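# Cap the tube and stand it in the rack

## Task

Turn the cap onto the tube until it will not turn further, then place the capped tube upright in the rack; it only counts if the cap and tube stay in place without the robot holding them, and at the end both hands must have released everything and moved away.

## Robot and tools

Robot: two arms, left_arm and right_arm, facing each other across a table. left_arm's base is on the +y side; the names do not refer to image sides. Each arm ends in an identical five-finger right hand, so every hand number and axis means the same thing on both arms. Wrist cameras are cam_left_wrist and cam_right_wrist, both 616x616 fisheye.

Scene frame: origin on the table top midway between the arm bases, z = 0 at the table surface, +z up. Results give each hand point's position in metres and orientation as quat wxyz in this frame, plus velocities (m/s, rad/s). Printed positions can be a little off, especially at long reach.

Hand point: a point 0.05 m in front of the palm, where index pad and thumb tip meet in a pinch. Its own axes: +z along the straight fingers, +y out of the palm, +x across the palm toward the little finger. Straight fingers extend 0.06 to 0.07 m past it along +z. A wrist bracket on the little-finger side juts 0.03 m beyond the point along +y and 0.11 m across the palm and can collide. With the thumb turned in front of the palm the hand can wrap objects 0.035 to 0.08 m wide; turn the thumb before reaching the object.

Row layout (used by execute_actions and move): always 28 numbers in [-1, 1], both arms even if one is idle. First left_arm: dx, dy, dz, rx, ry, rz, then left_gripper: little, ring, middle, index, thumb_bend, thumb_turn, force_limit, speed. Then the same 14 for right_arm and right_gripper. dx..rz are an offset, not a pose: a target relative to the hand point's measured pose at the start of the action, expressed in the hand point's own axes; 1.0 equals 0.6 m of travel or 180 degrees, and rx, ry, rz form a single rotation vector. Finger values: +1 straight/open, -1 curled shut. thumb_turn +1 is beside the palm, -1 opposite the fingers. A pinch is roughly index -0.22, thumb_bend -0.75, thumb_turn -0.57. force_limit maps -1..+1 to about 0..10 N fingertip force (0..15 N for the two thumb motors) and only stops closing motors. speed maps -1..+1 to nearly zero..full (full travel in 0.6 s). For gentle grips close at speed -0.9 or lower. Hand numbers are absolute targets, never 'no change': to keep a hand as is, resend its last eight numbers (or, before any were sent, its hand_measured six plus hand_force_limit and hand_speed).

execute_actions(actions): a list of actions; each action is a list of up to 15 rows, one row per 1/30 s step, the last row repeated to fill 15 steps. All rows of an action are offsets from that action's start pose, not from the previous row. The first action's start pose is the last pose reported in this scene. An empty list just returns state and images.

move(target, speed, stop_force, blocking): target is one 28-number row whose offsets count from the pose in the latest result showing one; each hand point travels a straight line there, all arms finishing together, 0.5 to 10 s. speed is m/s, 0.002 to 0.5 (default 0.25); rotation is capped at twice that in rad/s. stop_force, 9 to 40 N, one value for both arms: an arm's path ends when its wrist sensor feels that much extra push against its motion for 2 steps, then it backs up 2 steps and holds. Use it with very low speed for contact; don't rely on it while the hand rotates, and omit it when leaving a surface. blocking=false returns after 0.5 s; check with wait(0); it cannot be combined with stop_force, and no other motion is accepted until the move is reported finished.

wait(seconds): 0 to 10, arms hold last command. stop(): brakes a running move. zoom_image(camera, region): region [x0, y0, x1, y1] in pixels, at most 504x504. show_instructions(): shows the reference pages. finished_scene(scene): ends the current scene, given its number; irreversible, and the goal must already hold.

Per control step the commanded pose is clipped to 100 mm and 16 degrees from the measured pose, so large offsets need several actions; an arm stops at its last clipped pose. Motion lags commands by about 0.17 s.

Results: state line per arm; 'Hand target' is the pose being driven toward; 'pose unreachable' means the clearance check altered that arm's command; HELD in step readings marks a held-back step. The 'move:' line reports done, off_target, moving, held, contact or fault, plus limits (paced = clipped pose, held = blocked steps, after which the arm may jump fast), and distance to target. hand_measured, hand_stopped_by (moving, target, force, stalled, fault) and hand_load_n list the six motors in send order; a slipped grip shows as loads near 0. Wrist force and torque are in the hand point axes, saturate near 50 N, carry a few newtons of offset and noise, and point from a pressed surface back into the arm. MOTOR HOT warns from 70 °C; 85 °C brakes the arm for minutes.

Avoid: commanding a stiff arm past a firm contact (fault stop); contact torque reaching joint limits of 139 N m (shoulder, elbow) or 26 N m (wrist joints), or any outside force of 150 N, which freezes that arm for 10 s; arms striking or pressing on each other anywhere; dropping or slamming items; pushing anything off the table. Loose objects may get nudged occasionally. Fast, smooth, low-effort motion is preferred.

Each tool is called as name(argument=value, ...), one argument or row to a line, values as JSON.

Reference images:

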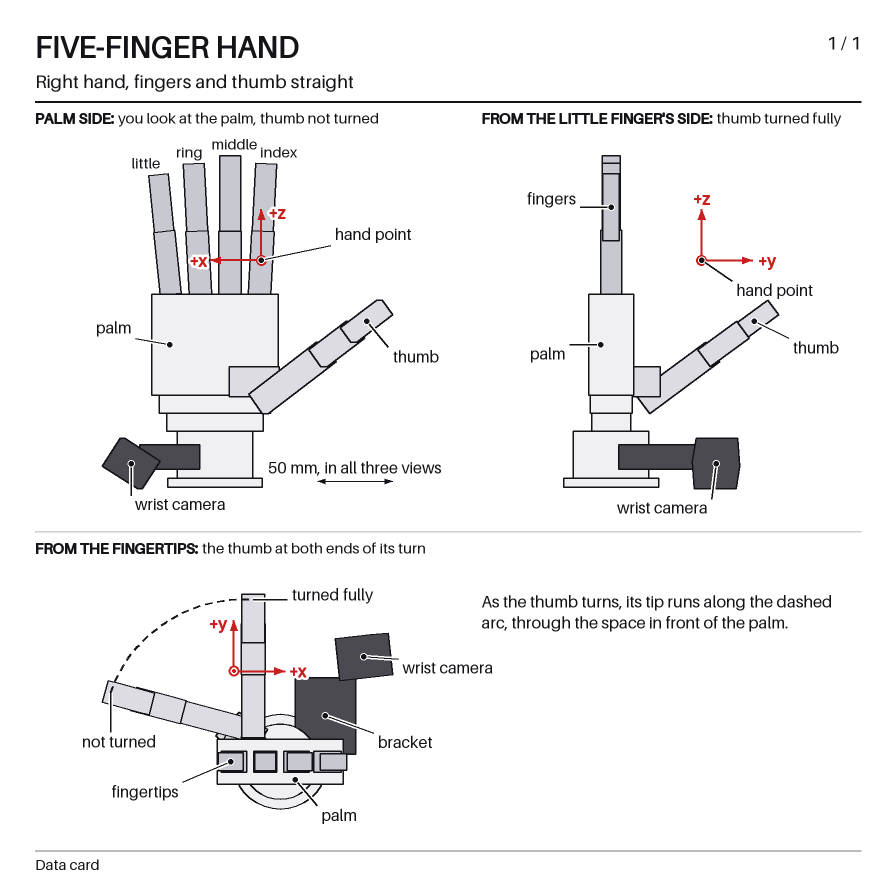

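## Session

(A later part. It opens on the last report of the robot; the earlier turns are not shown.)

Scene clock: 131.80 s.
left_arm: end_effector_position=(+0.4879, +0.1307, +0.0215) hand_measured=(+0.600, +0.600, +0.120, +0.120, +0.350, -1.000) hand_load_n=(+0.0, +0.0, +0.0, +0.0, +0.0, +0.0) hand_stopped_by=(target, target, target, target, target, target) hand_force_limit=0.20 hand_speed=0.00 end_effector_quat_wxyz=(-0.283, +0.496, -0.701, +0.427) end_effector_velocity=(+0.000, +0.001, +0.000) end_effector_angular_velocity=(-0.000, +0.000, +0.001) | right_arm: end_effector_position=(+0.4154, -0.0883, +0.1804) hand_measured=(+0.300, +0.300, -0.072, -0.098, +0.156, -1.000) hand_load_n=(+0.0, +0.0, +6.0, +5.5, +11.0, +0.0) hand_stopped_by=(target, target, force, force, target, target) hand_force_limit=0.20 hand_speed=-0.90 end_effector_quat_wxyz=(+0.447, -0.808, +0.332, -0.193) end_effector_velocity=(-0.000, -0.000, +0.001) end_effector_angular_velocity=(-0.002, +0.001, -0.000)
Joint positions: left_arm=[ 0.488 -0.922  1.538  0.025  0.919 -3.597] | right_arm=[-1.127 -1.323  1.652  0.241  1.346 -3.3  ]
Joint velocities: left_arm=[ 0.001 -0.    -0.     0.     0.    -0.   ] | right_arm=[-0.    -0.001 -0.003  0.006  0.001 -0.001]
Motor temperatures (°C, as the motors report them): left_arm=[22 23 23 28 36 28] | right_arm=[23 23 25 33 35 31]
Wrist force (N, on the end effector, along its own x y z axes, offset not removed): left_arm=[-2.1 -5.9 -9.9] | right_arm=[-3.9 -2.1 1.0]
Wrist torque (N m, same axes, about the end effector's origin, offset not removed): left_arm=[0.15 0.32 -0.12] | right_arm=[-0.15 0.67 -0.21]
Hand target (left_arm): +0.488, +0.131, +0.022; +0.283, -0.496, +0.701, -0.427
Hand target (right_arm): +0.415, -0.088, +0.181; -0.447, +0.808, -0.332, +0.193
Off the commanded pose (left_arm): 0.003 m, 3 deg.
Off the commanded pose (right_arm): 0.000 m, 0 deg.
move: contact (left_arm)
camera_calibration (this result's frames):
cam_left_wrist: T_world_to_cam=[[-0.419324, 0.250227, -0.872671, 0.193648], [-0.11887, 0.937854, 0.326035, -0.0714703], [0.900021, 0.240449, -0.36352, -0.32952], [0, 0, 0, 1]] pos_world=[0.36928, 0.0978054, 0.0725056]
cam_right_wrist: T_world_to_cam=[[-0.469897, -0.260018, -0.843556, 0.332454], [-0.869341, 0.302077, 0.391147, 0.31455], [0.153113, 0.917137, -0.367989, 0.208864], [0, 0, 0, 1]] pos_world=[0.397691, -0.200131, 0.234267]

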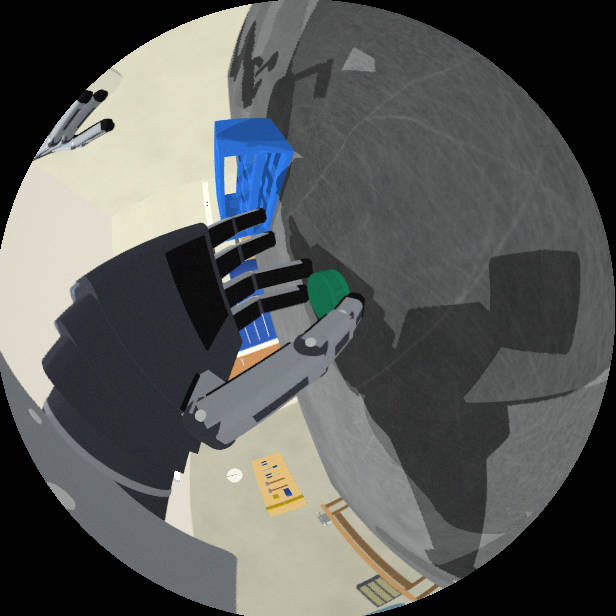

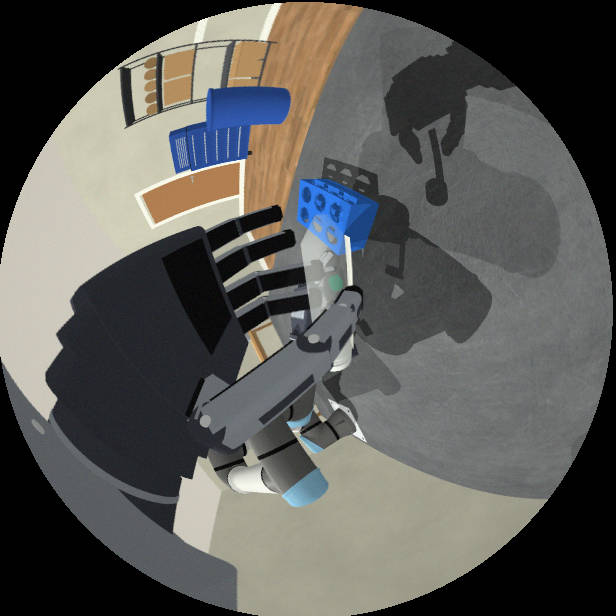

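move(
  target=[0,0,0,-0.022,0,0,0.6,0.6,0.07,0.05,0.25,-1,0.2,-0.95,-0.297,0.078,-0.198,0.138,-0.138,0.486,0.3,0.3,-0.35,-0.3,0.15,-1,0.2,-0.9],
  speed=0.35,
)

move(
  target=[0,0,0,0,0,0,0.6,0.6,-0.2,-0.2,0.2,-1,0.2,-0.9,0,0,0,0,0,0,0.3,0.3,-0.35,-0.3,0.15,-1,0.2,-0.9],
)

move(
  target=[0,-0.028,-0.018,0,0,0,0.6,0.6,-0.2,-0.2,0.2,-1,0.2,-0.9,0,0,0,0,0,0,0.3,0.3,-0.35,-0.3,0.15,-1,0.2,-0.9],
  speed=0.04,
)

zoom_image(
  camera="cam_left_wrist",
  region=[260,230,400,370],
)

Scene clock: 152.60 s.
left_arm: end_effector_position=(+0.4879, +0.1307, +0.0215) hand_measured=(+0.600, +0.600, +0.070, +0.050, +0.250, -1.000) hand_load_n=(+0.0, +0.0, +1.5, +0.0, +0.0, +0.0) hand_stopped_by=(target, target, target, target, target, target) hand_force_limit=0.20 hand_speed=-0.95 end_effector_quat_wxyz=(-0.266, +0.506, -0.715, +0.402) end_effector_velocity=(+0.001, +0.001, -0.000) end_effector_angular_velocity=(+0.000, -0.000, +0.002) | right_arm: end_effector_position=(+0.2005, -0.0502, +0.2005) hand_measured=(+0.300, +0.300, -0.072, -0.098, +0.156, -1.000) hand_load_n=(+0.0, +0.0, +6.0, +5.5, +11.0, -0.5) hand_stopped_by=(target, target, force, force, target, target) hand_force_limit=0.20 hand_speed=-0.90 end_effector_quat_wxyz=(+0.655, -0.275, +0.652, +0.264) end_effector_velocity=(-0.001, +0.001, +0.000) end_effector_angular_velocity=(+0.008, +0.001, -0.005)
Joint positions: left_arm=[ 0.505 -0.901  1.475  0.136  0.964 -3.629] | right_arm=[-0.747 -1.499  2.435 -0.934  1.677 -1.587]
Joint velocities: left_arm=[ 0.001  0.    -0.     0.    -0.001 -0.   ] | right_arm=[ 0.01   0.006 -0.001 -0.009  0.015  0.006]
Motor temperatures (°C, as the motors report them): left_arm=[22 23 23 28 36 28] | right_arm=[23 23 25 33 35 31]
Wrist force (N, on the end effector, along its own x y z axes, offset not removed): left_arm=[-2.8 -1.2 3.4] | right_arm=[-2.3 1.4 1.0]
Wrist torque (N m, same axes, about the end effector's origin, offset not removed): left_arm=[0.38 0.29 -0.24] | right_arm=[0.18 0.34 0.08]
Hand target (left_arm): +0.488, +0.131, +0.021; +0.266, -0.506, +0.715, -0.402
Hand target (right_arm): +0.200, -0.050, +0.201; +0.655, -0.275, +0.652, +0.264
Off the commanded pose (left_arm): 0.000 m, 0 deg.
Off the commanded pose (right_arm): 0.000 m, 0 deg.
move: done
camera_calibration (this result's frames):
cam_left_wrist: T_world_to_cam=[[-0.474233, 0.271572, -0.837467, 0.216895], [-0.095151, 0.929854, 0.355412, -0.082624], [0.875242, 0.248234, -0.415127, -0.317344], [0, 0, 0, 1]] pos_world=[0.37275, 0.0967012, 0.07927]
cam_right_wrist: T_world_to_cam=[[-0.695484, 0.704106, 0.143307, 0.154037], [-0.309802, -0.473788, 0.824347, -0.12964], [0.648324, 0.528923, 0.547645, -0.0881902], [0, 0, 0, 1]] pos_world=[0.124144, -0.123235, 0.133091]

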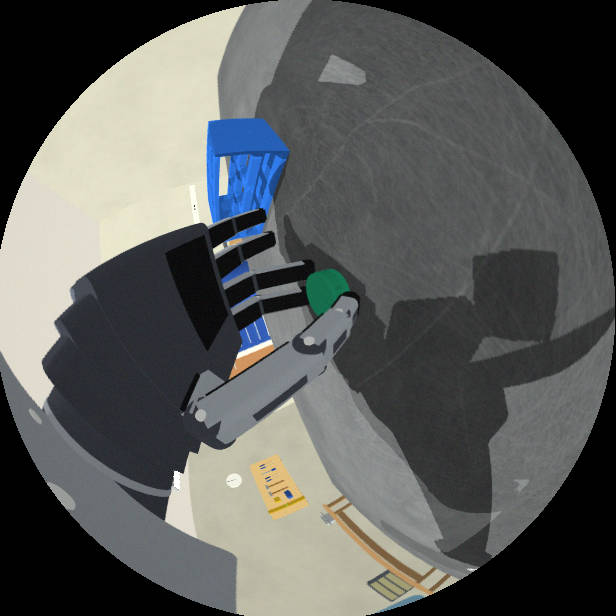

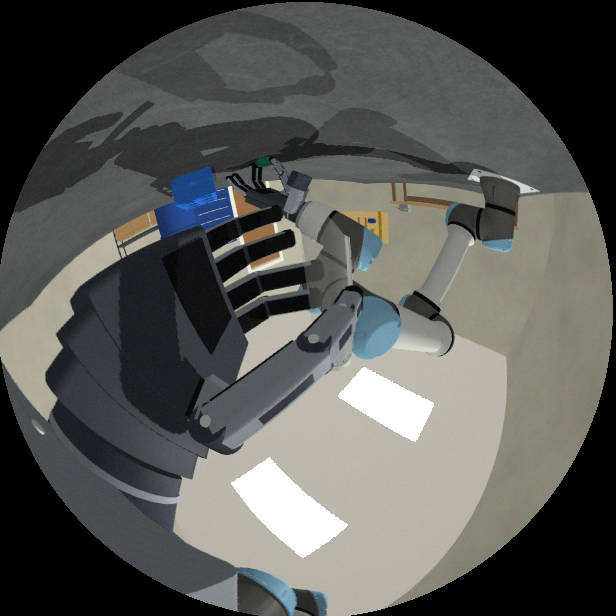

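Scene clock: 153.57 s.
left_arm: end_effector_position=(+0.4879, +0.1307, +0.0215) hand_measured=(+0.600, +0.600, -0.032, -0.064, +0.210, -1.000) hand_load_n=(+0.0, +0.0, +5.0, +6.0, +8.0, +0.0) hand_stopped_by=(target, target, force, force, target, target) hand_force_limit=0.20 hand_speed=-0.90 end_effector_quat_wxyz=(-0.266, +0.506, -0.715, +0.402) end_effector_velocity=(-0.001, -0.000, -0.000) end_effector_angular_velocity=(+0.001, -0.000, -0.001) | right_arm: end_effector_position=(+0.2005, -0.0502, +0.2005) hand_measured=(+0.300, +0.300, -0.072, -0.098, +0.156, -1.000) hand_load_n=(+0.0, +0.0, +6.0, +5.5, +11.0, -0.5) hand_stopped_by=(target, target, force, force, target, target) hand_force_limit=0.20 hand_speed=-0.90 end_effector_quat_wxyz=(+0.655, -0.275, +0.652, +0.264) end_effector_velocity=(-0.000, -0.000, -0.001) end_effector_angular_velocity=(-0.002, -0.001, -0.000)
Joint positions: left_arm=[ 0.505 -0.901  1.475  0.136  0.964 -3.629] | right_arm=[-0.747 -1.499  2.435 -0.934  1.677 -1.587]
Joint velocities: left_arm=[-0.001  0.     0.     0.    -0.001 -0.   ] | right_arm=[ 0.     0.001  0.001 -0.001  0.    -0.002]
Motor temperatures (°C, as the motors report them): left_arm=[22 23 23 28 36 28] | right_arm=[23 23 25 33 35 31]
Wrist force (N, on the end effector, along its own x y z axes, offset not removed): left_arm=[-1.4 -3.1 -0.9] | right_arm=[-2.1 -3.9 0.3]
Wrist torque (N m, same axes, about the end effector's origin, offset not removed): left_arm=[0.18 0.03 0.06] | right_arm=[-0.62 0.28 -0.18]
Hand target (left_arm): +0.488, +0.131, +0.022; +0.266, -0.506, +0.715, -0.402
Hand target (right_arm): +0.200, -0.050, +0.201; +0.655, -0.275, +0.652, +0.264
Off the commanded pose (left_arm): 0.000 m, 0 deg.
Off the commanded pose (right_arm): 0.000 m, 0 deg.
move: done
camera_calibration (this result's frames):
cam_left_wrist: T_world_to_cam=[[-0.474276, 0.271635, -0.837423, 0.216875], [-0.0951185, 0.929832, 0.35548, -0.0826388], [0.875223, 0.24825, -0.415159, -0.317342], [0, 0, 0, 1]] pos_world=[0.372743, 0.0967095, 0.079245]
cam_right_wrist: T_world_to_cam=[[-0.695492, 0.704099, 0.143305, 0.154033], [-0.309786, -0.47378, 0.824357, -0.129632], [0.648324, 0.52894, 0.54763, -0.0881851], [0, 0, 0, 1]] pos_world=[0.124143, -0.123227, 0.133082]

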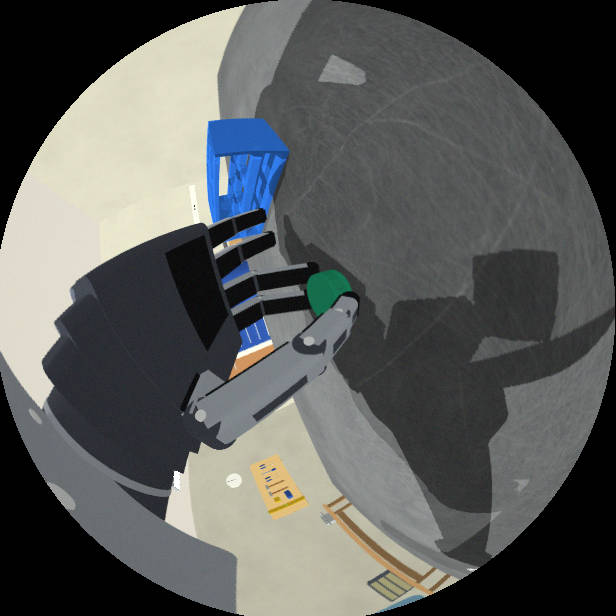

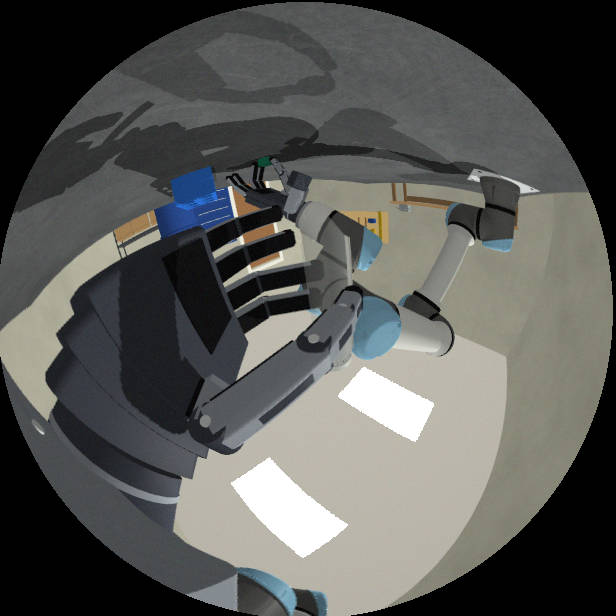

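Scene clock: 154.43 s.
left_arm: end_effector_position=(+0.4879, +0.1312, +0.0413) hand_measured=(+0.600, +0.600, -0.032, -0.064, +0.210, -1.000) hand_load_n=(+0.0, +0.0, +4.5, +5.0, +9.0, +0.0) hand_stopped_by=(target, target, force, force, target, target) hand_force_limit=0.20 hand_speed=-0.90 end_effector_quat_wxyz=(-0.266, +0.506, -0.715, +0.402) end_effector_velocity=(-0.001, -0.000, +0.001) end_effector_angular_velocity=(+0.001, +0.001, -0.001) | right_arm: end_effector_position=(+0.2005, -0.0502, +0.2005) hand_measured=(+0.300, +0.300, -0.072, -0.098, +0.156, -1.000) hand_load_n=(+0.0, +0.0, +6.0, +5.5, +11.0, -0.5) hand_stopped_by=(target, target, force, force, target, target) hand_force_limit=0.20 hand_speed=-0.90 end_effector_quat_wxyz=(+0.655, -0.275, +0.652, +0.264) end_effector_velocity=(+0.000, +0.000, +0.001) end_effector_angular_velocity=(+0.002, -0.000, -0.000)
Joint positions: left_arm=[ 0.506 -0.926  1.461  0.175  0.964 -3.629] | right_arm=[-0.747 -1.499  2.435 -0.934  1.677 -1.587]
Joint velocities: left_arm=[-0.001 -0.002 -0.001  0.004  0.001 -0.   ] | right_arm=[-0.     0.    -0.001 -0.001  0.     0.001]
Motor temperatures (°C, as the motors report them): left_arm=[22 23 23 28 36 28] | right_arm=[23 23 25 33 35 31]
Wrist force (N, on the end effector, along its own x y z axes, offset not removed): left_arm=[0.1 3.0 0.2] | right_arm=[-2.6 0.2 0.4]
Wrist torque (N m, same axes, about the end effector's origin, offset not removed): left_arm=[0.65 -0.13 0.06] | right_arm=[0.01 0.46 0.02]
Hand target (left_arm): +0.488, +0.131, +0.041; +0.266, -0.506, +0.715, -0.402
Hand target (right_arm): +0.200, -0.050, +0.201; +0.655, -0.275, +0.652, +0.264
Off the commanded pose (left_arm): 0.000 m, 0 deg.
Off the commanded pose (right_arm): 0.000 m, 0 deg.
move: done
camera_calibration (this result's frames):
cam_left_wrist: T_world_to_cam=[[-0.474271, 0.271643, -0.837423, 0.233367], [-0.0951144, 0.92983, 0.355485, -0.0901542], [0.875226, 0.248247, -0.415154, -0.309299], [0, 0, 0, 1]] pos_world=[0.37281, 0.0972182, 0.0990687]
cam_right_wrist: T_world_to_cam=[[-0.69549, 0.7041, 0.143305, 0.154034], [-0.309787, -0.47378, 0.824357, -0.129633], [0.648325, 0.528938, 0.54763, -0.0881837], [0, 0, 0, 1]] pos_world=[0.124142, -0.12323, 0.133082]

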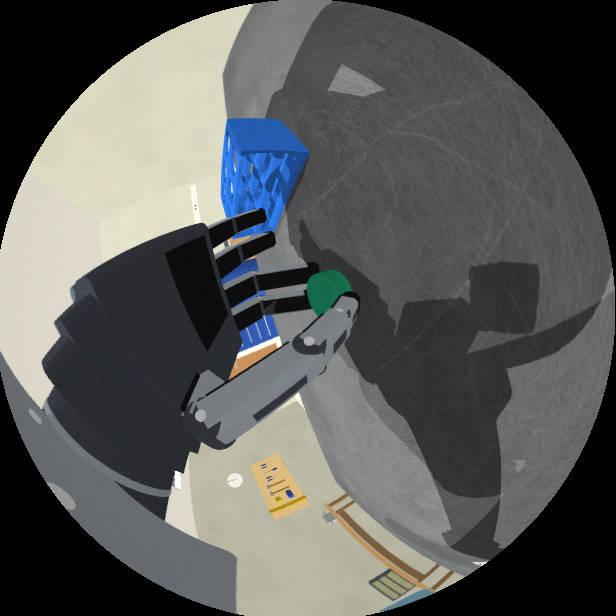

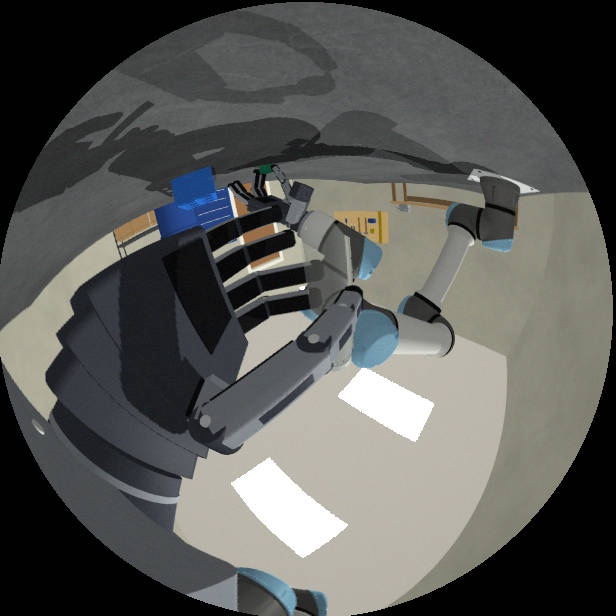

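Region (260, 230, 400, 370) of cam_left_wrist's 616x616 image, scaled by 3.600, with more detail than that image has.

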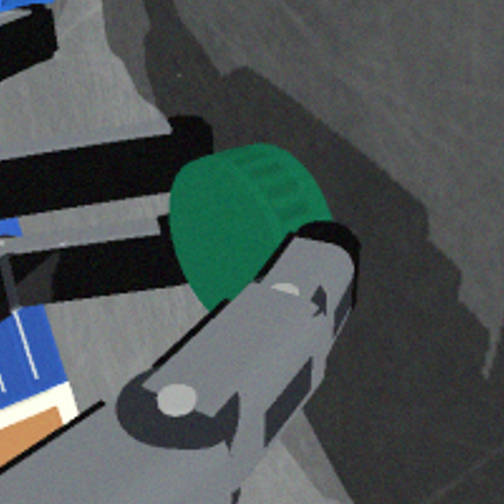

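move(
  target=[0.07,-0.309,-0.381,-0.004,0.141,0.089,0.6,0.6,-0.2,-0.2,0.2,-1,0.2,-0.9,0,0,0,0,0,0,0.3,0.3,-0.35,-0.3,0.15,-1,0.2,-0.9],
)

move(
  target=[0.418,0.011,0.037,0,0,0,0.6,0.6,-0.2,-0.2,0.2,-1,0.2,-0.9,0,0,0,0,0,0,0.3,0.3,-0.35,-0.3,0.15,-1,0.2,-0.9],
)

zoom_image(
  camera="cam_left_wrist",
  region=[270,170,470,370],
)

zoom_image(
  camera="cam_right_wrist",
  region=[270,200,470,450],
)

Scene clock: 174.13 s.
left_arm: end_effector_position=(+0.3880, +0.1310, +0.3212) hand_measured=(+0.600, +0.600, -0.032, -0.064, +0.210, -1.000) hand_load_n=(+0.0, +0.0, +4.5, +5.0, +9.0, +0.0) hand_stopped_by=(target, target, force, force, target, target) hand_force_limit=0.20 hand_speed=-0.90 end_effector_quat_wxyz=(-0.152, +0.303, -0.822, +0.458) end_effector_velocity=(-0.000, -0.000, +0.002) end_effector_angular_velocity=(-0.000, -0.000, -0.002) | right_arm: end_effector_position=(+0.2005, -0.0502, +0.2005) hand_measured=(+0.300, +0.300, -0.072, -0.098, +0.156, -1.000) hand_load_n=(+0.0, +0.0, +6.0, +5.5, +11.0, -0.5) hand_stopped_by=(target, target, force, force, target, target) hand_force_limit=0.20 hand_speed=-0.90 end_effector_quat_wxyz=(+0.655, -0.275, +0.652, +0.264) end_effector_velocity=(+0.000, +0.000, +0.001) end_effector_angular_velocity=(+0.001, -0.002, +0.001)
Joint positions: left_arm=[ 0.472 -1.367  1.338  0.607  1.359 -3.31 ] | right_arm=[-0.747 -1.499  2.435 -0.934  1.677 -1.587]
Joint velocities: left_arm=[ 0.    -0.    -0.006  0.005  0.002  0.001] | right_arm=[-0.     0.    -0.001 -0.001 -0.001 -0.   ]
Motor temperatures (°C, as the motors report them): left_arm=[22 23 23 28 36 28] | right_arm=[23 23 25 33 35 31]
Wrist force (N, on the end effector, along its own x y z axes, offset not removed): left_arm=[1.3 3.0 -1.1] | right_arm=[-3.5 -1.3 0.9]
Wrist torque (N m, same axes, about the end effector's origin, offset not removed): left_arm=[0.70 -0.26 0.07] | right_arm=[-0.41 0.47 -0.31]
Hand target (left_arm): +0.388, +0.131, +0.321; +0.152, -0.303, +0.822, -0.458
Hand target (right_arm): +0.200, -0.050, +0.201; +0.655, -0.275, +0.652, +0.264
Off the commanded pose (left_arm): 0.000 m, 0 deg.
Off the commanded pose (right_arm): 0.000 m, 0 deg.
move: done
camera_calibration (this result's frames):
cam_left_wrist: T_world_to_cam=[[-0.274765, 0.47126, -0.838104, 0.317127], [0.382614, 0.853257, 0.354344, -0.373953], [0.882106, -0.223309, -0.414756, -0.046607], [0, 0, 0, 1]] pos_world=[0.271327, 0.15922, 0.378963]
cam_right_wrist: T_world_to_cam=[[-0.69549, 0.7041, 0.143305, 0.154034], [-0.309787, -0.47378, 0.824357, -0.129634], [0.648325, 0.528938, 0.547631, -0.0881838], [0, 0, 0, 1]] pos_world=[0.124142, -0.123229, 0.133083]

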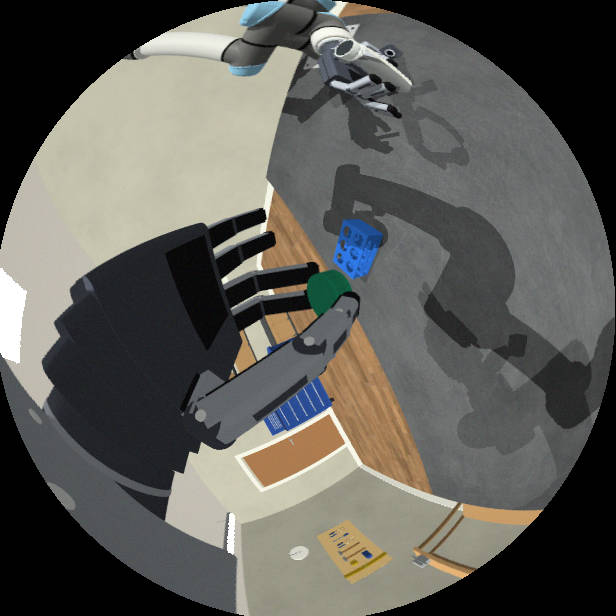

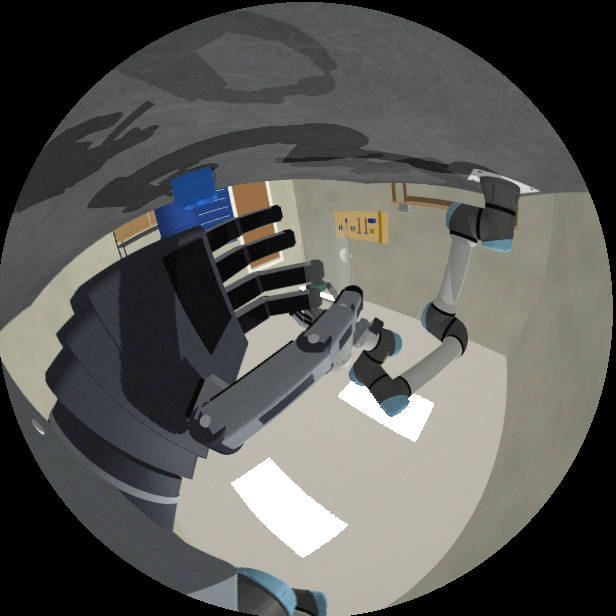

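Scene clock: 175.73 s.
left_arm: end_effector_position=(+0.2042, -0.0408, +0.3103) hand_measured=(+0.600, +0.600, -0.032, -0.064, +0.210, -1.000) hand_load_n=(+0.0, +0.0, +4.5, +5.0, +9.0, +0.0) hand_stopped_by=(target, target, force, force, target, target) hand_force_limit=0.20 hand_speed=-0.90 end_effector_quat_wxyz=(-0.152, +0.303, -0.822, +0.458) end_effector_velocity=(-0.002, -0.001, -0.000) end_effector_angular_velocity=(+0.002, -0.000, -0.000) | right_arm: end_effector_position=(+0.2005, -0.0502, +0.2005) hand_measured=(+0.300, +0.300, -0.072, -0.098, +0.156, -1.000) hand_load_n=(+0.0, +0.0, +6.0, +5.5, +11.0, -0.5) hand_stopped_by=(target, target, force, force, target, target) hand_force_limit=0.20 hand_speed=-0.90 end_effector_quat_wxyz=(+0.655, -0.275, +0.652, +0.264) end_effector_velocity=(+0.000, +0.000, +0.000) end_effector_angular_velocity=(+0.001, +0.000, -0.000)
Joint positions: left_arm=[ 0.005 -1.16   1.108  0.749  0.982 -3.611] | right_arm=[-0.747 -1.499  2.435 -0.934  1.677 -1.587]
Joint velocities: left_arm=[-0.004  0.004 -0.006  0.005 -0.003 -0.003] | right_arm=[ 0.     0.001 -0.001 -0.     0.     0.001]
Motor temperatures (°C, as the motors report them): left_arm=[22 23 23 28 36 28] | right_arm=[23 23 25 33 35 31]
Wrist force (N, on the end effector, along its own x y z axes, offset not removed): left_arm=[0.0 0.0 1.5] | right_arm=[-0.4 -0.2 -0.6]
Wrist torque (N m, same axes, about the end effector's origin, offset not removed): left_arm=[0.09 -0.04 -0.03] | right_arm=[0.06 0.00 0.02]
Hand target (left_arm): +0.204, -0.041, +0.310; +0.152, -0.303, +0.822, -0.458
Hand target (right_arm): +0.200, -0.050, +0.201; +0.655, -0.275, +0.652, +0.264
Off the commanded pose (left_arm): 0.001 m, 0 deg.
Off the commanded pose (right_arm): 0.000 m, 0 deg.
move: done
camera_calibration (this result's frames):
cam_left_wrist: T_world_to_cam=[[-0.27489, 0.471126, -0.838138, 0.338443], [0.38276, 0.85329, 0.354107, -0.153125], [0.882003, -0.223465, -0.41489, 0.0727153], [0, 0, 0, 1]] pos_world=[0.0875098, -0.01254, 0.368053]
cam_right_wrist: T_world_to_cam=[[-0.69549, 0.7041, 0.143305, 0.154034], [-0.309787, -0.47378, 0.824357, -0.129633], [0.648325, 0.528938, 0.547631, -0.0881838], [0, 0, 0, 1]] pos_world=[0.124142, -0.123229, 0.133083]

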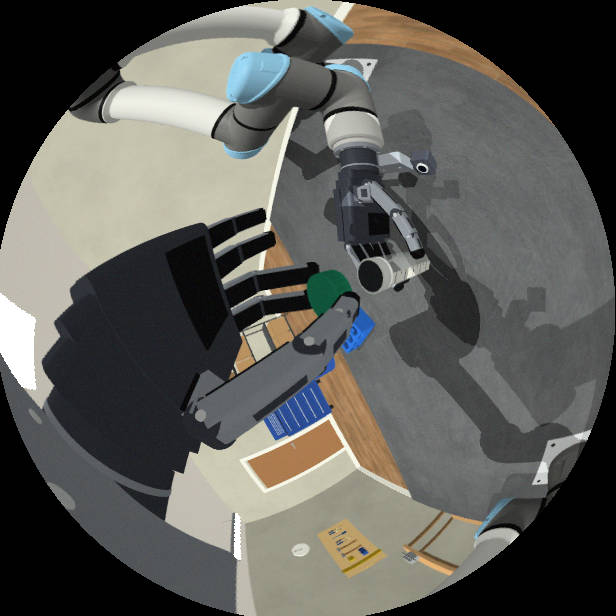

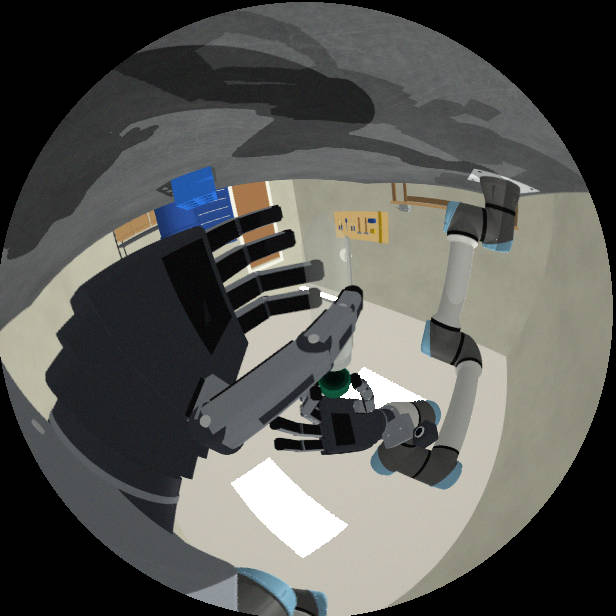

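Region (270, 170, 470, 370) of cam_left_wrist's 616x616 image, scaled by 2.520, with more detail than that image has.

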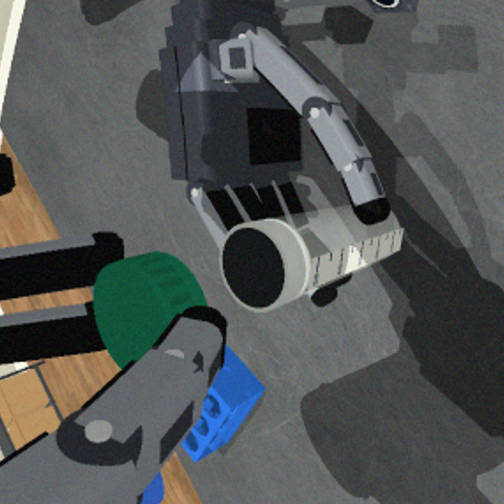

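Region (270, 200, 470, 450) of cam_right_wrist's 616x616 image, scaled by 2.016, with more detail than that image has; it fills the left 403 columns of this view, and the rest is white.

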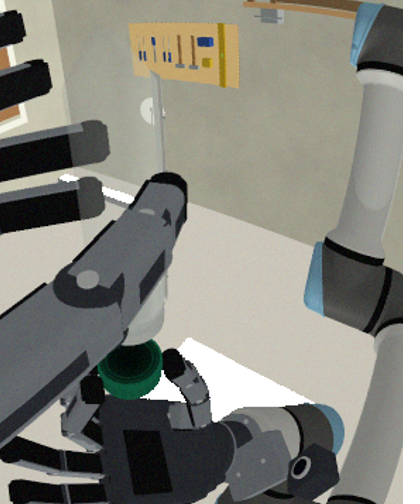

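move(
  target=[0,0.033,0.01,0,0,0,0.6,0.6,-0.2,-0.2,0.2,-1,0.2,-0.9,0,0,0,0,0.017,0,0.3,0.3,-0.35,-0.3,0.15,-1,0.2,-0.9],
  speed=0.05,
)

zoom_image(
  camera="cam_left_wrist",
  region=[290,210,440,360],
)

zoom_image(
  camera="cam_right_wrist",
  region=[290,310,390,410],
)

Scene clock: 198.27 s.
left_arm: end_effector_position=(+0.2003, -0.0369, +0.2906) hand_measured=(+0.600, +0.600, -0.032, -0.064, +0.210, -1.000) hand_load_n=(+0.0, +0.0, +4.5, +5.0, +9.0, +0.0) hand_stopped_by=(target, target, force, force, target, target) hand_force_limit=0.20 hand_speed=-0.90 end_effector_quat_wxyz=(-0.152, +0.303, -0.822, +0.458) end_effector_velocity=(+0.000, +0.000, -0.002) end_effector_angular_velocity=(-0.002, -0.000, +0.000) | right_arm: end_effector_position=(+0.2005, -0.0502, +0.2005) hand_measured=(+0.300, +0.300, -0.072, -0.098, +0.156, -1.000) hand_load_n=(+0.0, +0.0, +6.0, +5.5, +11.0, -0.5) hand_stopped_by=(target, target, force, force, target, target) hand_force_limit=0.20 hand_speed=-0.90 end_effector_quat_wxyz=(+0.638, -0.282, +0.669, +0.257) end_effector_velocity=(+0.001, +0.001, +0.001) end_effector_angular_velocity=(-0.003, +0.004, -0.001)
Joint positions: left_arm=[-0.003 -1.172  1.178  0.696  0.975 -3.617] | right_arm=[-0.746 -1.527  2.411 -0.829  1.679 -1.581]
Joint velocities: left_arm=[ 0.    -0.002  0.007 -0.007 -0.     0.   ] | right_arm=[ 0.    -0.002 -0.005  0.012  0.001  0.001]
Motor temperatures (°C, as the motors report them): left_arm=[22 23 23 28 36 28] | right_arm=[23 23 26 33 35 31]
Wrist force (N, on the end effector, along its own x y z axes, offset not removed): left_arm=[-3.0 2.9 -0.2] | right_arm=[-2.4 -1.1 -1.4]
Wrist torque (N m, same axes, about the end effector's origin, offset not removed): left_arm=[0.56 0.45 -0.02] | right_arm=[0.02 0.53 -0.06]
Hand target (left_arm): +0.200, -0.037, +0.290; +0.152, -0.303, +0.822, -0.458
Hand target (right_arm): +0.200, -0.050, +0.201; +0.638, -0.282, +0.669, +0.257
Off the commanded pose (left_arm): 0.000 m, 0 deg.
Off the commanded pose (right_arm): 0.000 m, 0 deg.
move: done
camera_calibration (this result's frames):
cam_left_wrist: T_world_to_cam=[[-0.27493, 0.47116, -0.838106, 0.318997], [0.382755, 0.853281, 0.354133, -0.147961], [0.881993, -0.223428, -0.414931, 0.0688385], [0, 0, 0, 1]] pos_world=[0.0836196, -0.00866517, 0.348314]
cam_right_wrist: T_world_to_cam=[[-0.689565, 0.70997, 0.142976, 0.153219], [-0.278685, -0.442344, 0.852447, -0.139909], [0.668457, 0.547973, 0.502883, -0.0822777], [0, 0, 0, 1]] pos_world=[0.121663, -0.125583, 0.138735]

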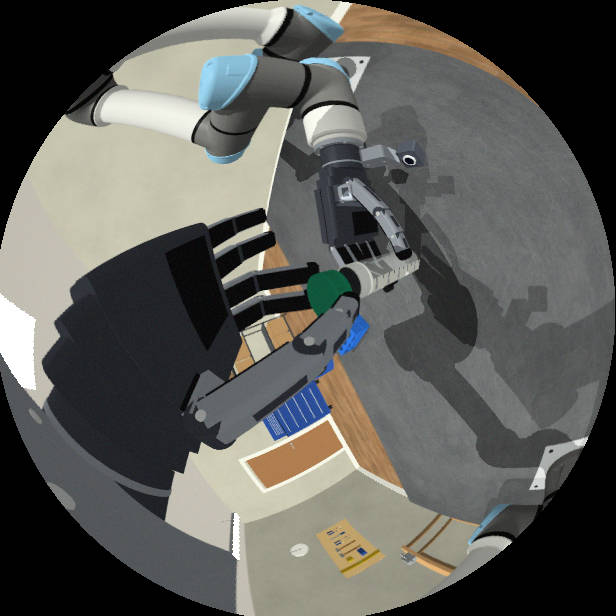

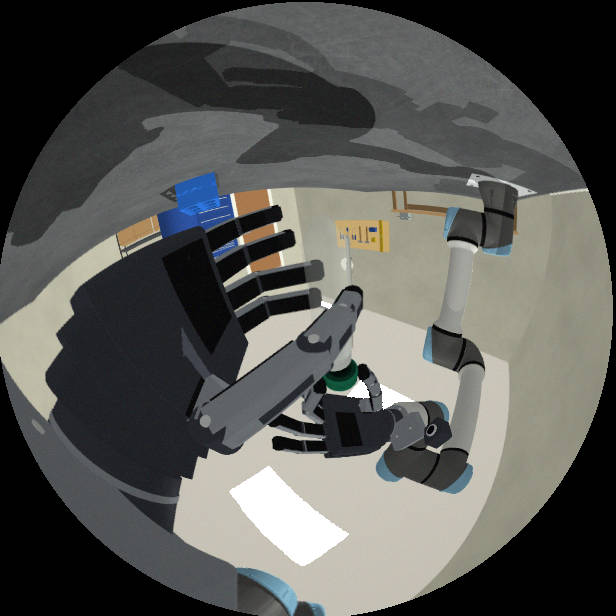

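Region (290, 210, 440, 360) of cam_left_wrist's 616x616 image, scaled by 3.360, with more detail than that image has.

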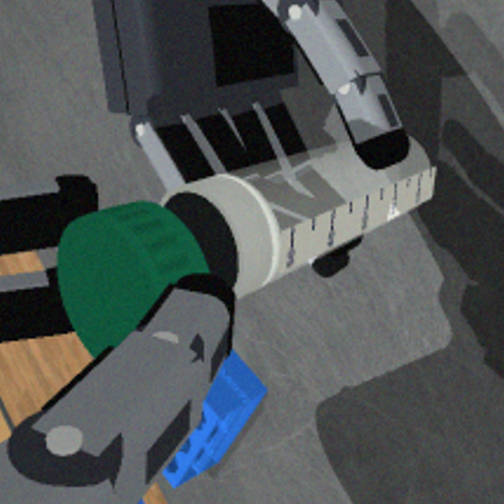

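Region (290, 310, 390, 410) of cam_right_wrist's 616x616 image, scaled by 5.040, with more detail than that image has.

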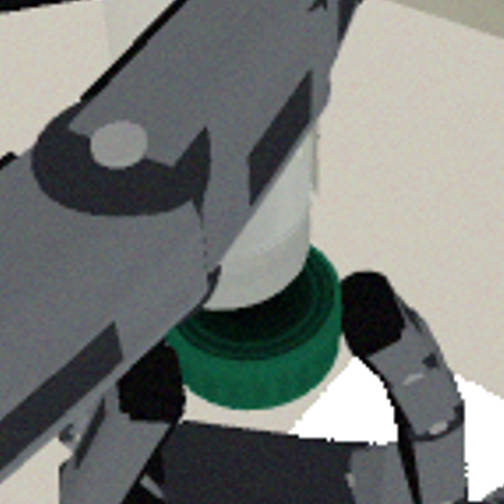

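move(
  target=[0.0016,0.0117,0.0128,0,0,0,0.6,0.6,-0.2,-0.2,0.2,-1,0.2,-0.9,0,0,0,0,0,0,0.3,0.3,-0.35,-0.3,0.15,-1,0.2,-0.9],
  speed=0.03,
)

zoom_image(
  camera="cam_left_wrist",
  region=[290,210,440,360],
)

zoom_image(
  camera="cam_right_wrist",
  region=[290,310,390,410],
)

Scene clock: 216.33 s.
left_arm: end_effector_position=(+0.2011, -0.0398, +0.2807) hand_measured=(+0.600, +0.600, -0.032, -0.064, +0.210, -1.000) hand_load_n=(+0.0, +0.0, +4.5, +5.0, +9.0, +0.0) hand_stopped_by=(target, target, force, force, target, target) hand_force_limit=0.20 hand_speed=-0.90 end_effector_quat_wxyz=(-0.152, +0.303, -0.822, +0.458) end_effector_velocity=(+0.000, -0.001, -0.002) end_effector_angular_velocity=(-0.001, -0.000, -0.000) | right_arm: end_effector_position=(+0.2004, -0.0502, +0.2006) hand_measured=(+0.300, +0.300, -0.072, -0.098, +0.156, -1.000) hand_load_n=(+0.0, +0.0, +6.0, +5.5, +11.0, -0.5) hand_stopped_by=(target, target, force, force, target, target) hand_force_limit=0.20 hand_speed=-0.90 end_effector_quat_wxyz=(+0.638, -0.282, +0.669, +0.257) end_effector_velocity=(-0.000, -0.000, -0.001) end_effector_angular_velocity=(+0.000, +0.002, -0.000)
Joint positions: left_arm=[-0.002 -1.164  1.191  0.674  0.977 -3.616] | right_arm=[-0.746 -1.527  2.411 -0.829  1.679 -1.581]
Joint velocities: left_arm=[ 0.     0.001  0.002 -0.004 -0.     0.   ] | right_arm=[-0.     0.     0.001 -0.     0.     0.002]
Motor temperatures (°C, as the motors report them): left_arm=[22 23 23 28 36 28] | right_arm=[23 23 26 33 35 31]
Wrist force (N, on the end effector, along its own x y z axes, offset not removed): left_arm=[-3.9 2.3 -1.8] | right_arm=[-0.1 1.9 3.4]
Wrist torque (N m, same axes, about the end effector's origin, offset not removed): left_arm=[0.72 0.30 -0.22] | right_arm=[0.19 -0.19 0.09]
Hand target (left_arm): +0.201, -0.040, +0.281; +0.152, -0.303, +0.822, -0.458
Hand target (right_arm): +0.200, -0.050, +0.201; +0.638, -0.282, +0.669, +0.257
Off the commanded pose (left_arm): 0.000 m, 0 deg.
Off the commanded pose (right_arm): 0.000 m, 0 deg.
move: done
camera_calibration (this result's frames):
cam_left_wrist: T_world_to_cam=[[-0.274936, 0.471157, -0.838106, 0.312288], [0.382756, 0.853283, 0.354127, -0.142345], [0.881991, -0.223428, -0.414936, 0.0634238], [0, 0, 0, 1]] pos_world=[0.0844034, -0.0115058, 0.338456]
cam_right_wrist: T_world_to_cam=[[-0.689579, 0.709942, 0.143048, 0.153186], [-0.278731, -0.442481, 0.852361, -0.13997], [0.668423, 0.547899, 0.503008, -0.0823341], [0, 0, 0, 1]] pos_world=[0.121654, -0.125577, 0.138807]

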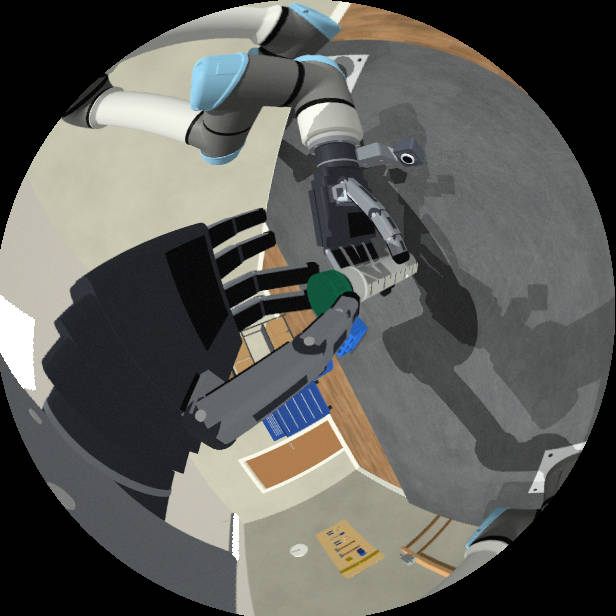

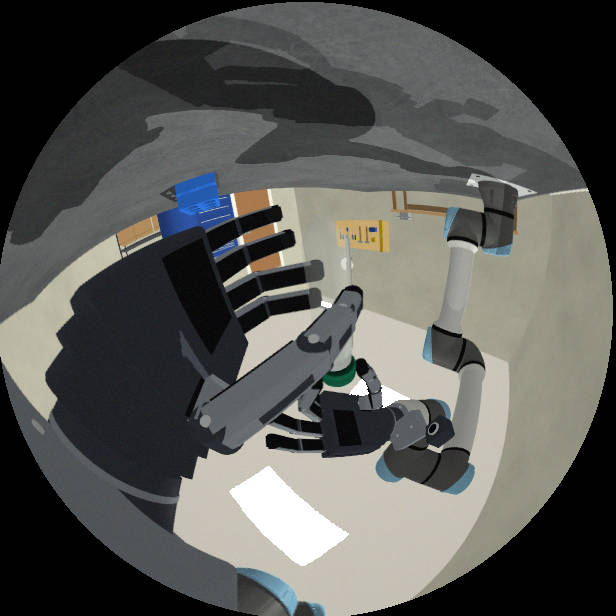

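Region (290, 210, 440, 360) of cam_left_wrist's 616x616 image, scaled by 3.360, with more detail than that image has.

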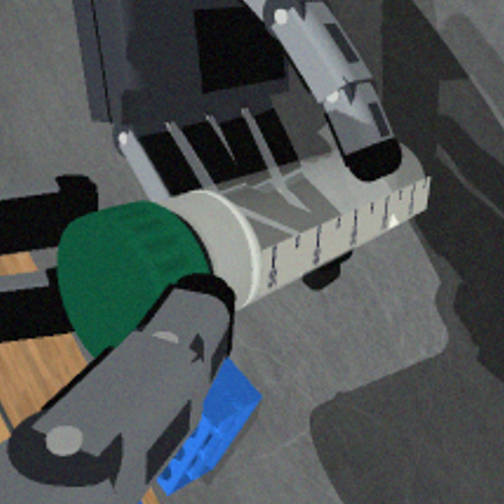

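Region (290, 310, 390, 410) of cam_right_wrist's 616x616 image, scaled by 5.040, with more detail than that image has.

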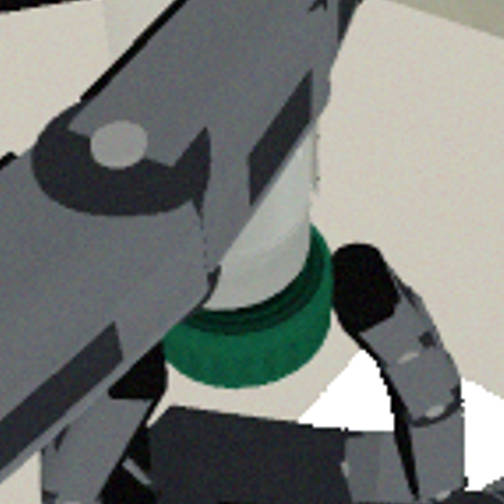

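Nearly aligned. Small shift and down 6 mm.

move(
  target=[0.001,0.008,0.006,0,0,0,0.6,0.6,-0.2,-0.2,0.2,-1,0.2,-0.9,0,0,0,0,0,0,0.3,0.3,-0.35,-0.3,0.15,-1,0.2,-0.9],
  speed=0.008,
)

zoom_image(
  camera="cam_left_wrist",
  region=[290,210,440,360],
)

zoom_image(
  camera="cam_right_wrist",
  region=[290,310,390,410],
)

Scene clock: 227.03 s.
left_arm: end_effector_position=(+0.2008, -0.0406, +0.2749) hand_measured=(+0.600, +0.600, -0.032, -0.064, +0.210, -1.000) hand_load_n=(+0.0, +0.0, +4.5, +5.0, +9.0, +0.0) hand_stopped_by=(target, target, force, force, target, target) hand_force_limit=0.20 hand_speed=-0.90 end_effector_quat_wxyz=(-0.152, +0.303, -0.822, +0.458) end_effector_velocity=(-0.000, +0.000, -0.002) end_effector_angular_velocity=(+0.001, +0.000, -0.001) | right_arm: end_effector_position=(+0.2004, -0.0502, +0.2005) hand_measured=(+0.300, +0.300, -0.072, -0.098, +0.156, -1.000) hand_load_n=(+0.0, +0.0, +6.0, +5.5, +11.0, -0.5) hand_stopped_by=(target, target, force, force, target, target) hand_force_limit=0.20 hand_speed=-0.90 end_effector_quat_wxyz=(+0.638, -0.282, +0.669, +0.257) end_effector_velocity=(-0.000, -0.000, -0.001) end_effector_angular_velocity=(-0.001, +0.001, +0.001)
Joint positions: left_arm=[-0.002 -1.162  1.203  0.66   0.976 -3.616] | right_arm=[-0.746 -1.527  2.411 -0.829  1.679 -1.581]
Joint velocities: left_arm=[-0.     0.     0.004 -0.003  0.001 -0.   ] | right_arm=[ 0.     0.     0.001  0.    -0.    -0.   ]
Motor temperatures (°C, as the motors report them): left_arm=[22 23 23 28 36 28] | right_arm=[23 23 26 33 35 31]
Wrist force (N, on the end effector, along its own x y z axes, offset not removed): left_arm=[-2.7 0.9 -1.4] | right_arm=[-3.3 0.3 1.6]
Wrist torque (N m, same axes, about the end effector's origin, offset not removed): left_arm=[0.33 0.23 -0.36] | right_arm=[-0.20 0.43 -0.22]
Hand target (left_arm): +0.201, -0.041, +0.275; +0.152, -0.303, +0.822, -0.458
Hand target (right_arm): +0.200, -0.050, +0.201; +0.638, -0.282, +0.669, +0.257
Off the commanded pose (left_arm): 0.000 m, 0 deg.
Off the commanded pose (right_arm): 0.000 m, 0 deg.
move: done
camera_calibration (this result's frames):
cam_left_wrist: T_world_to_cam=[[-0.274939, 0.471166, -0.8381, 0.307706], [0.382752, 0.85328, 0.354138, -0.139466], [0.881992, -0.223418, -0.414939, 0.0610541], [0, 0, 0, 1]] pos_world=[0.084132, -0.0123365, 0.332613]
cam_right_wrist: T_world_to_cam=[[-0.689587, 0.70995, 0.142976, 0.153208], [-0.278671, -0.442352, 0.852448, -0.139914], [0.66844, 0.547993, 0.502883, -0.0822664], [0, 0, 0, 1]] pos_world=[0.12165, -0.12558, 0.138735]

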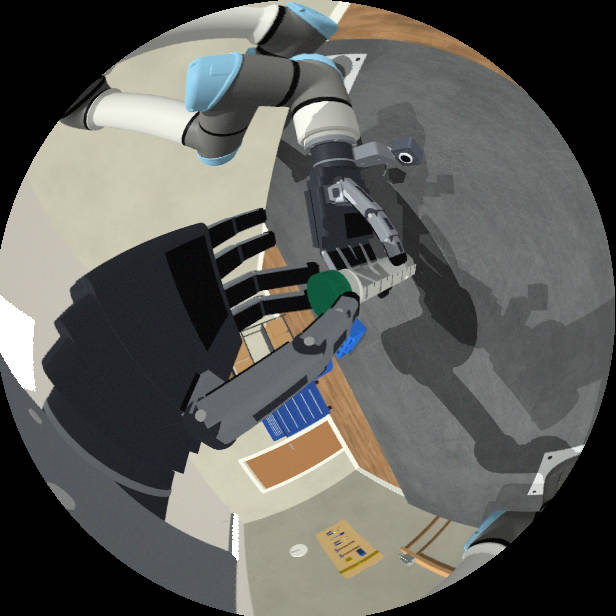

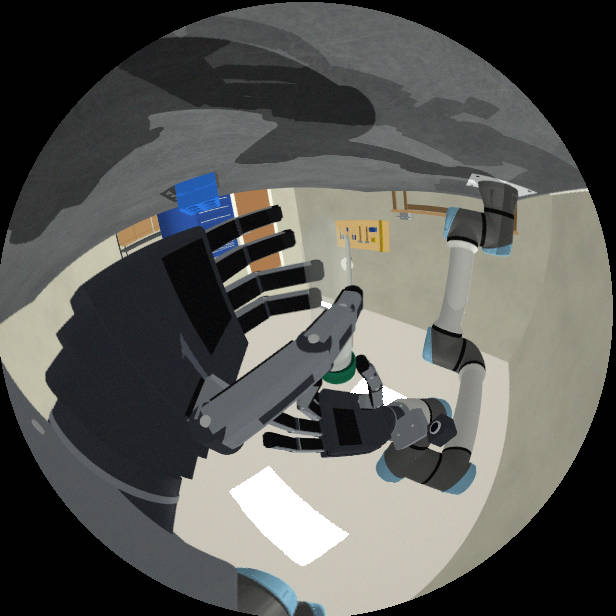

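Region (290, 210, 440, 360) of cam_left_wrist's 616x616 image, scaled by 3.360, with more detail than that image has.

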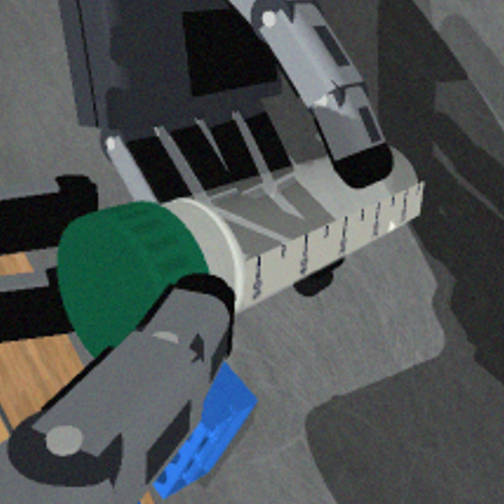

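Region (290, 310, 390, 410) of cam_right_wrist's 616x616 image, scaled by 5.040, with more detail than that image has.

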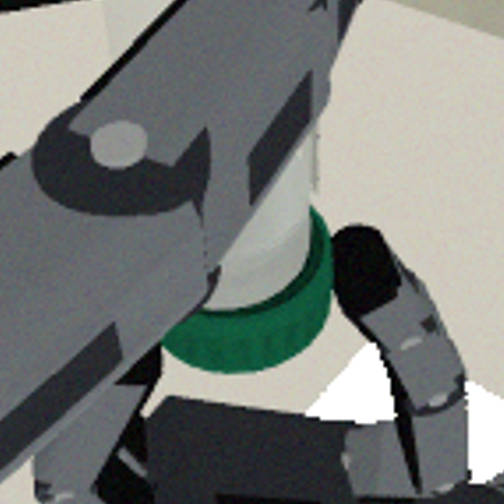

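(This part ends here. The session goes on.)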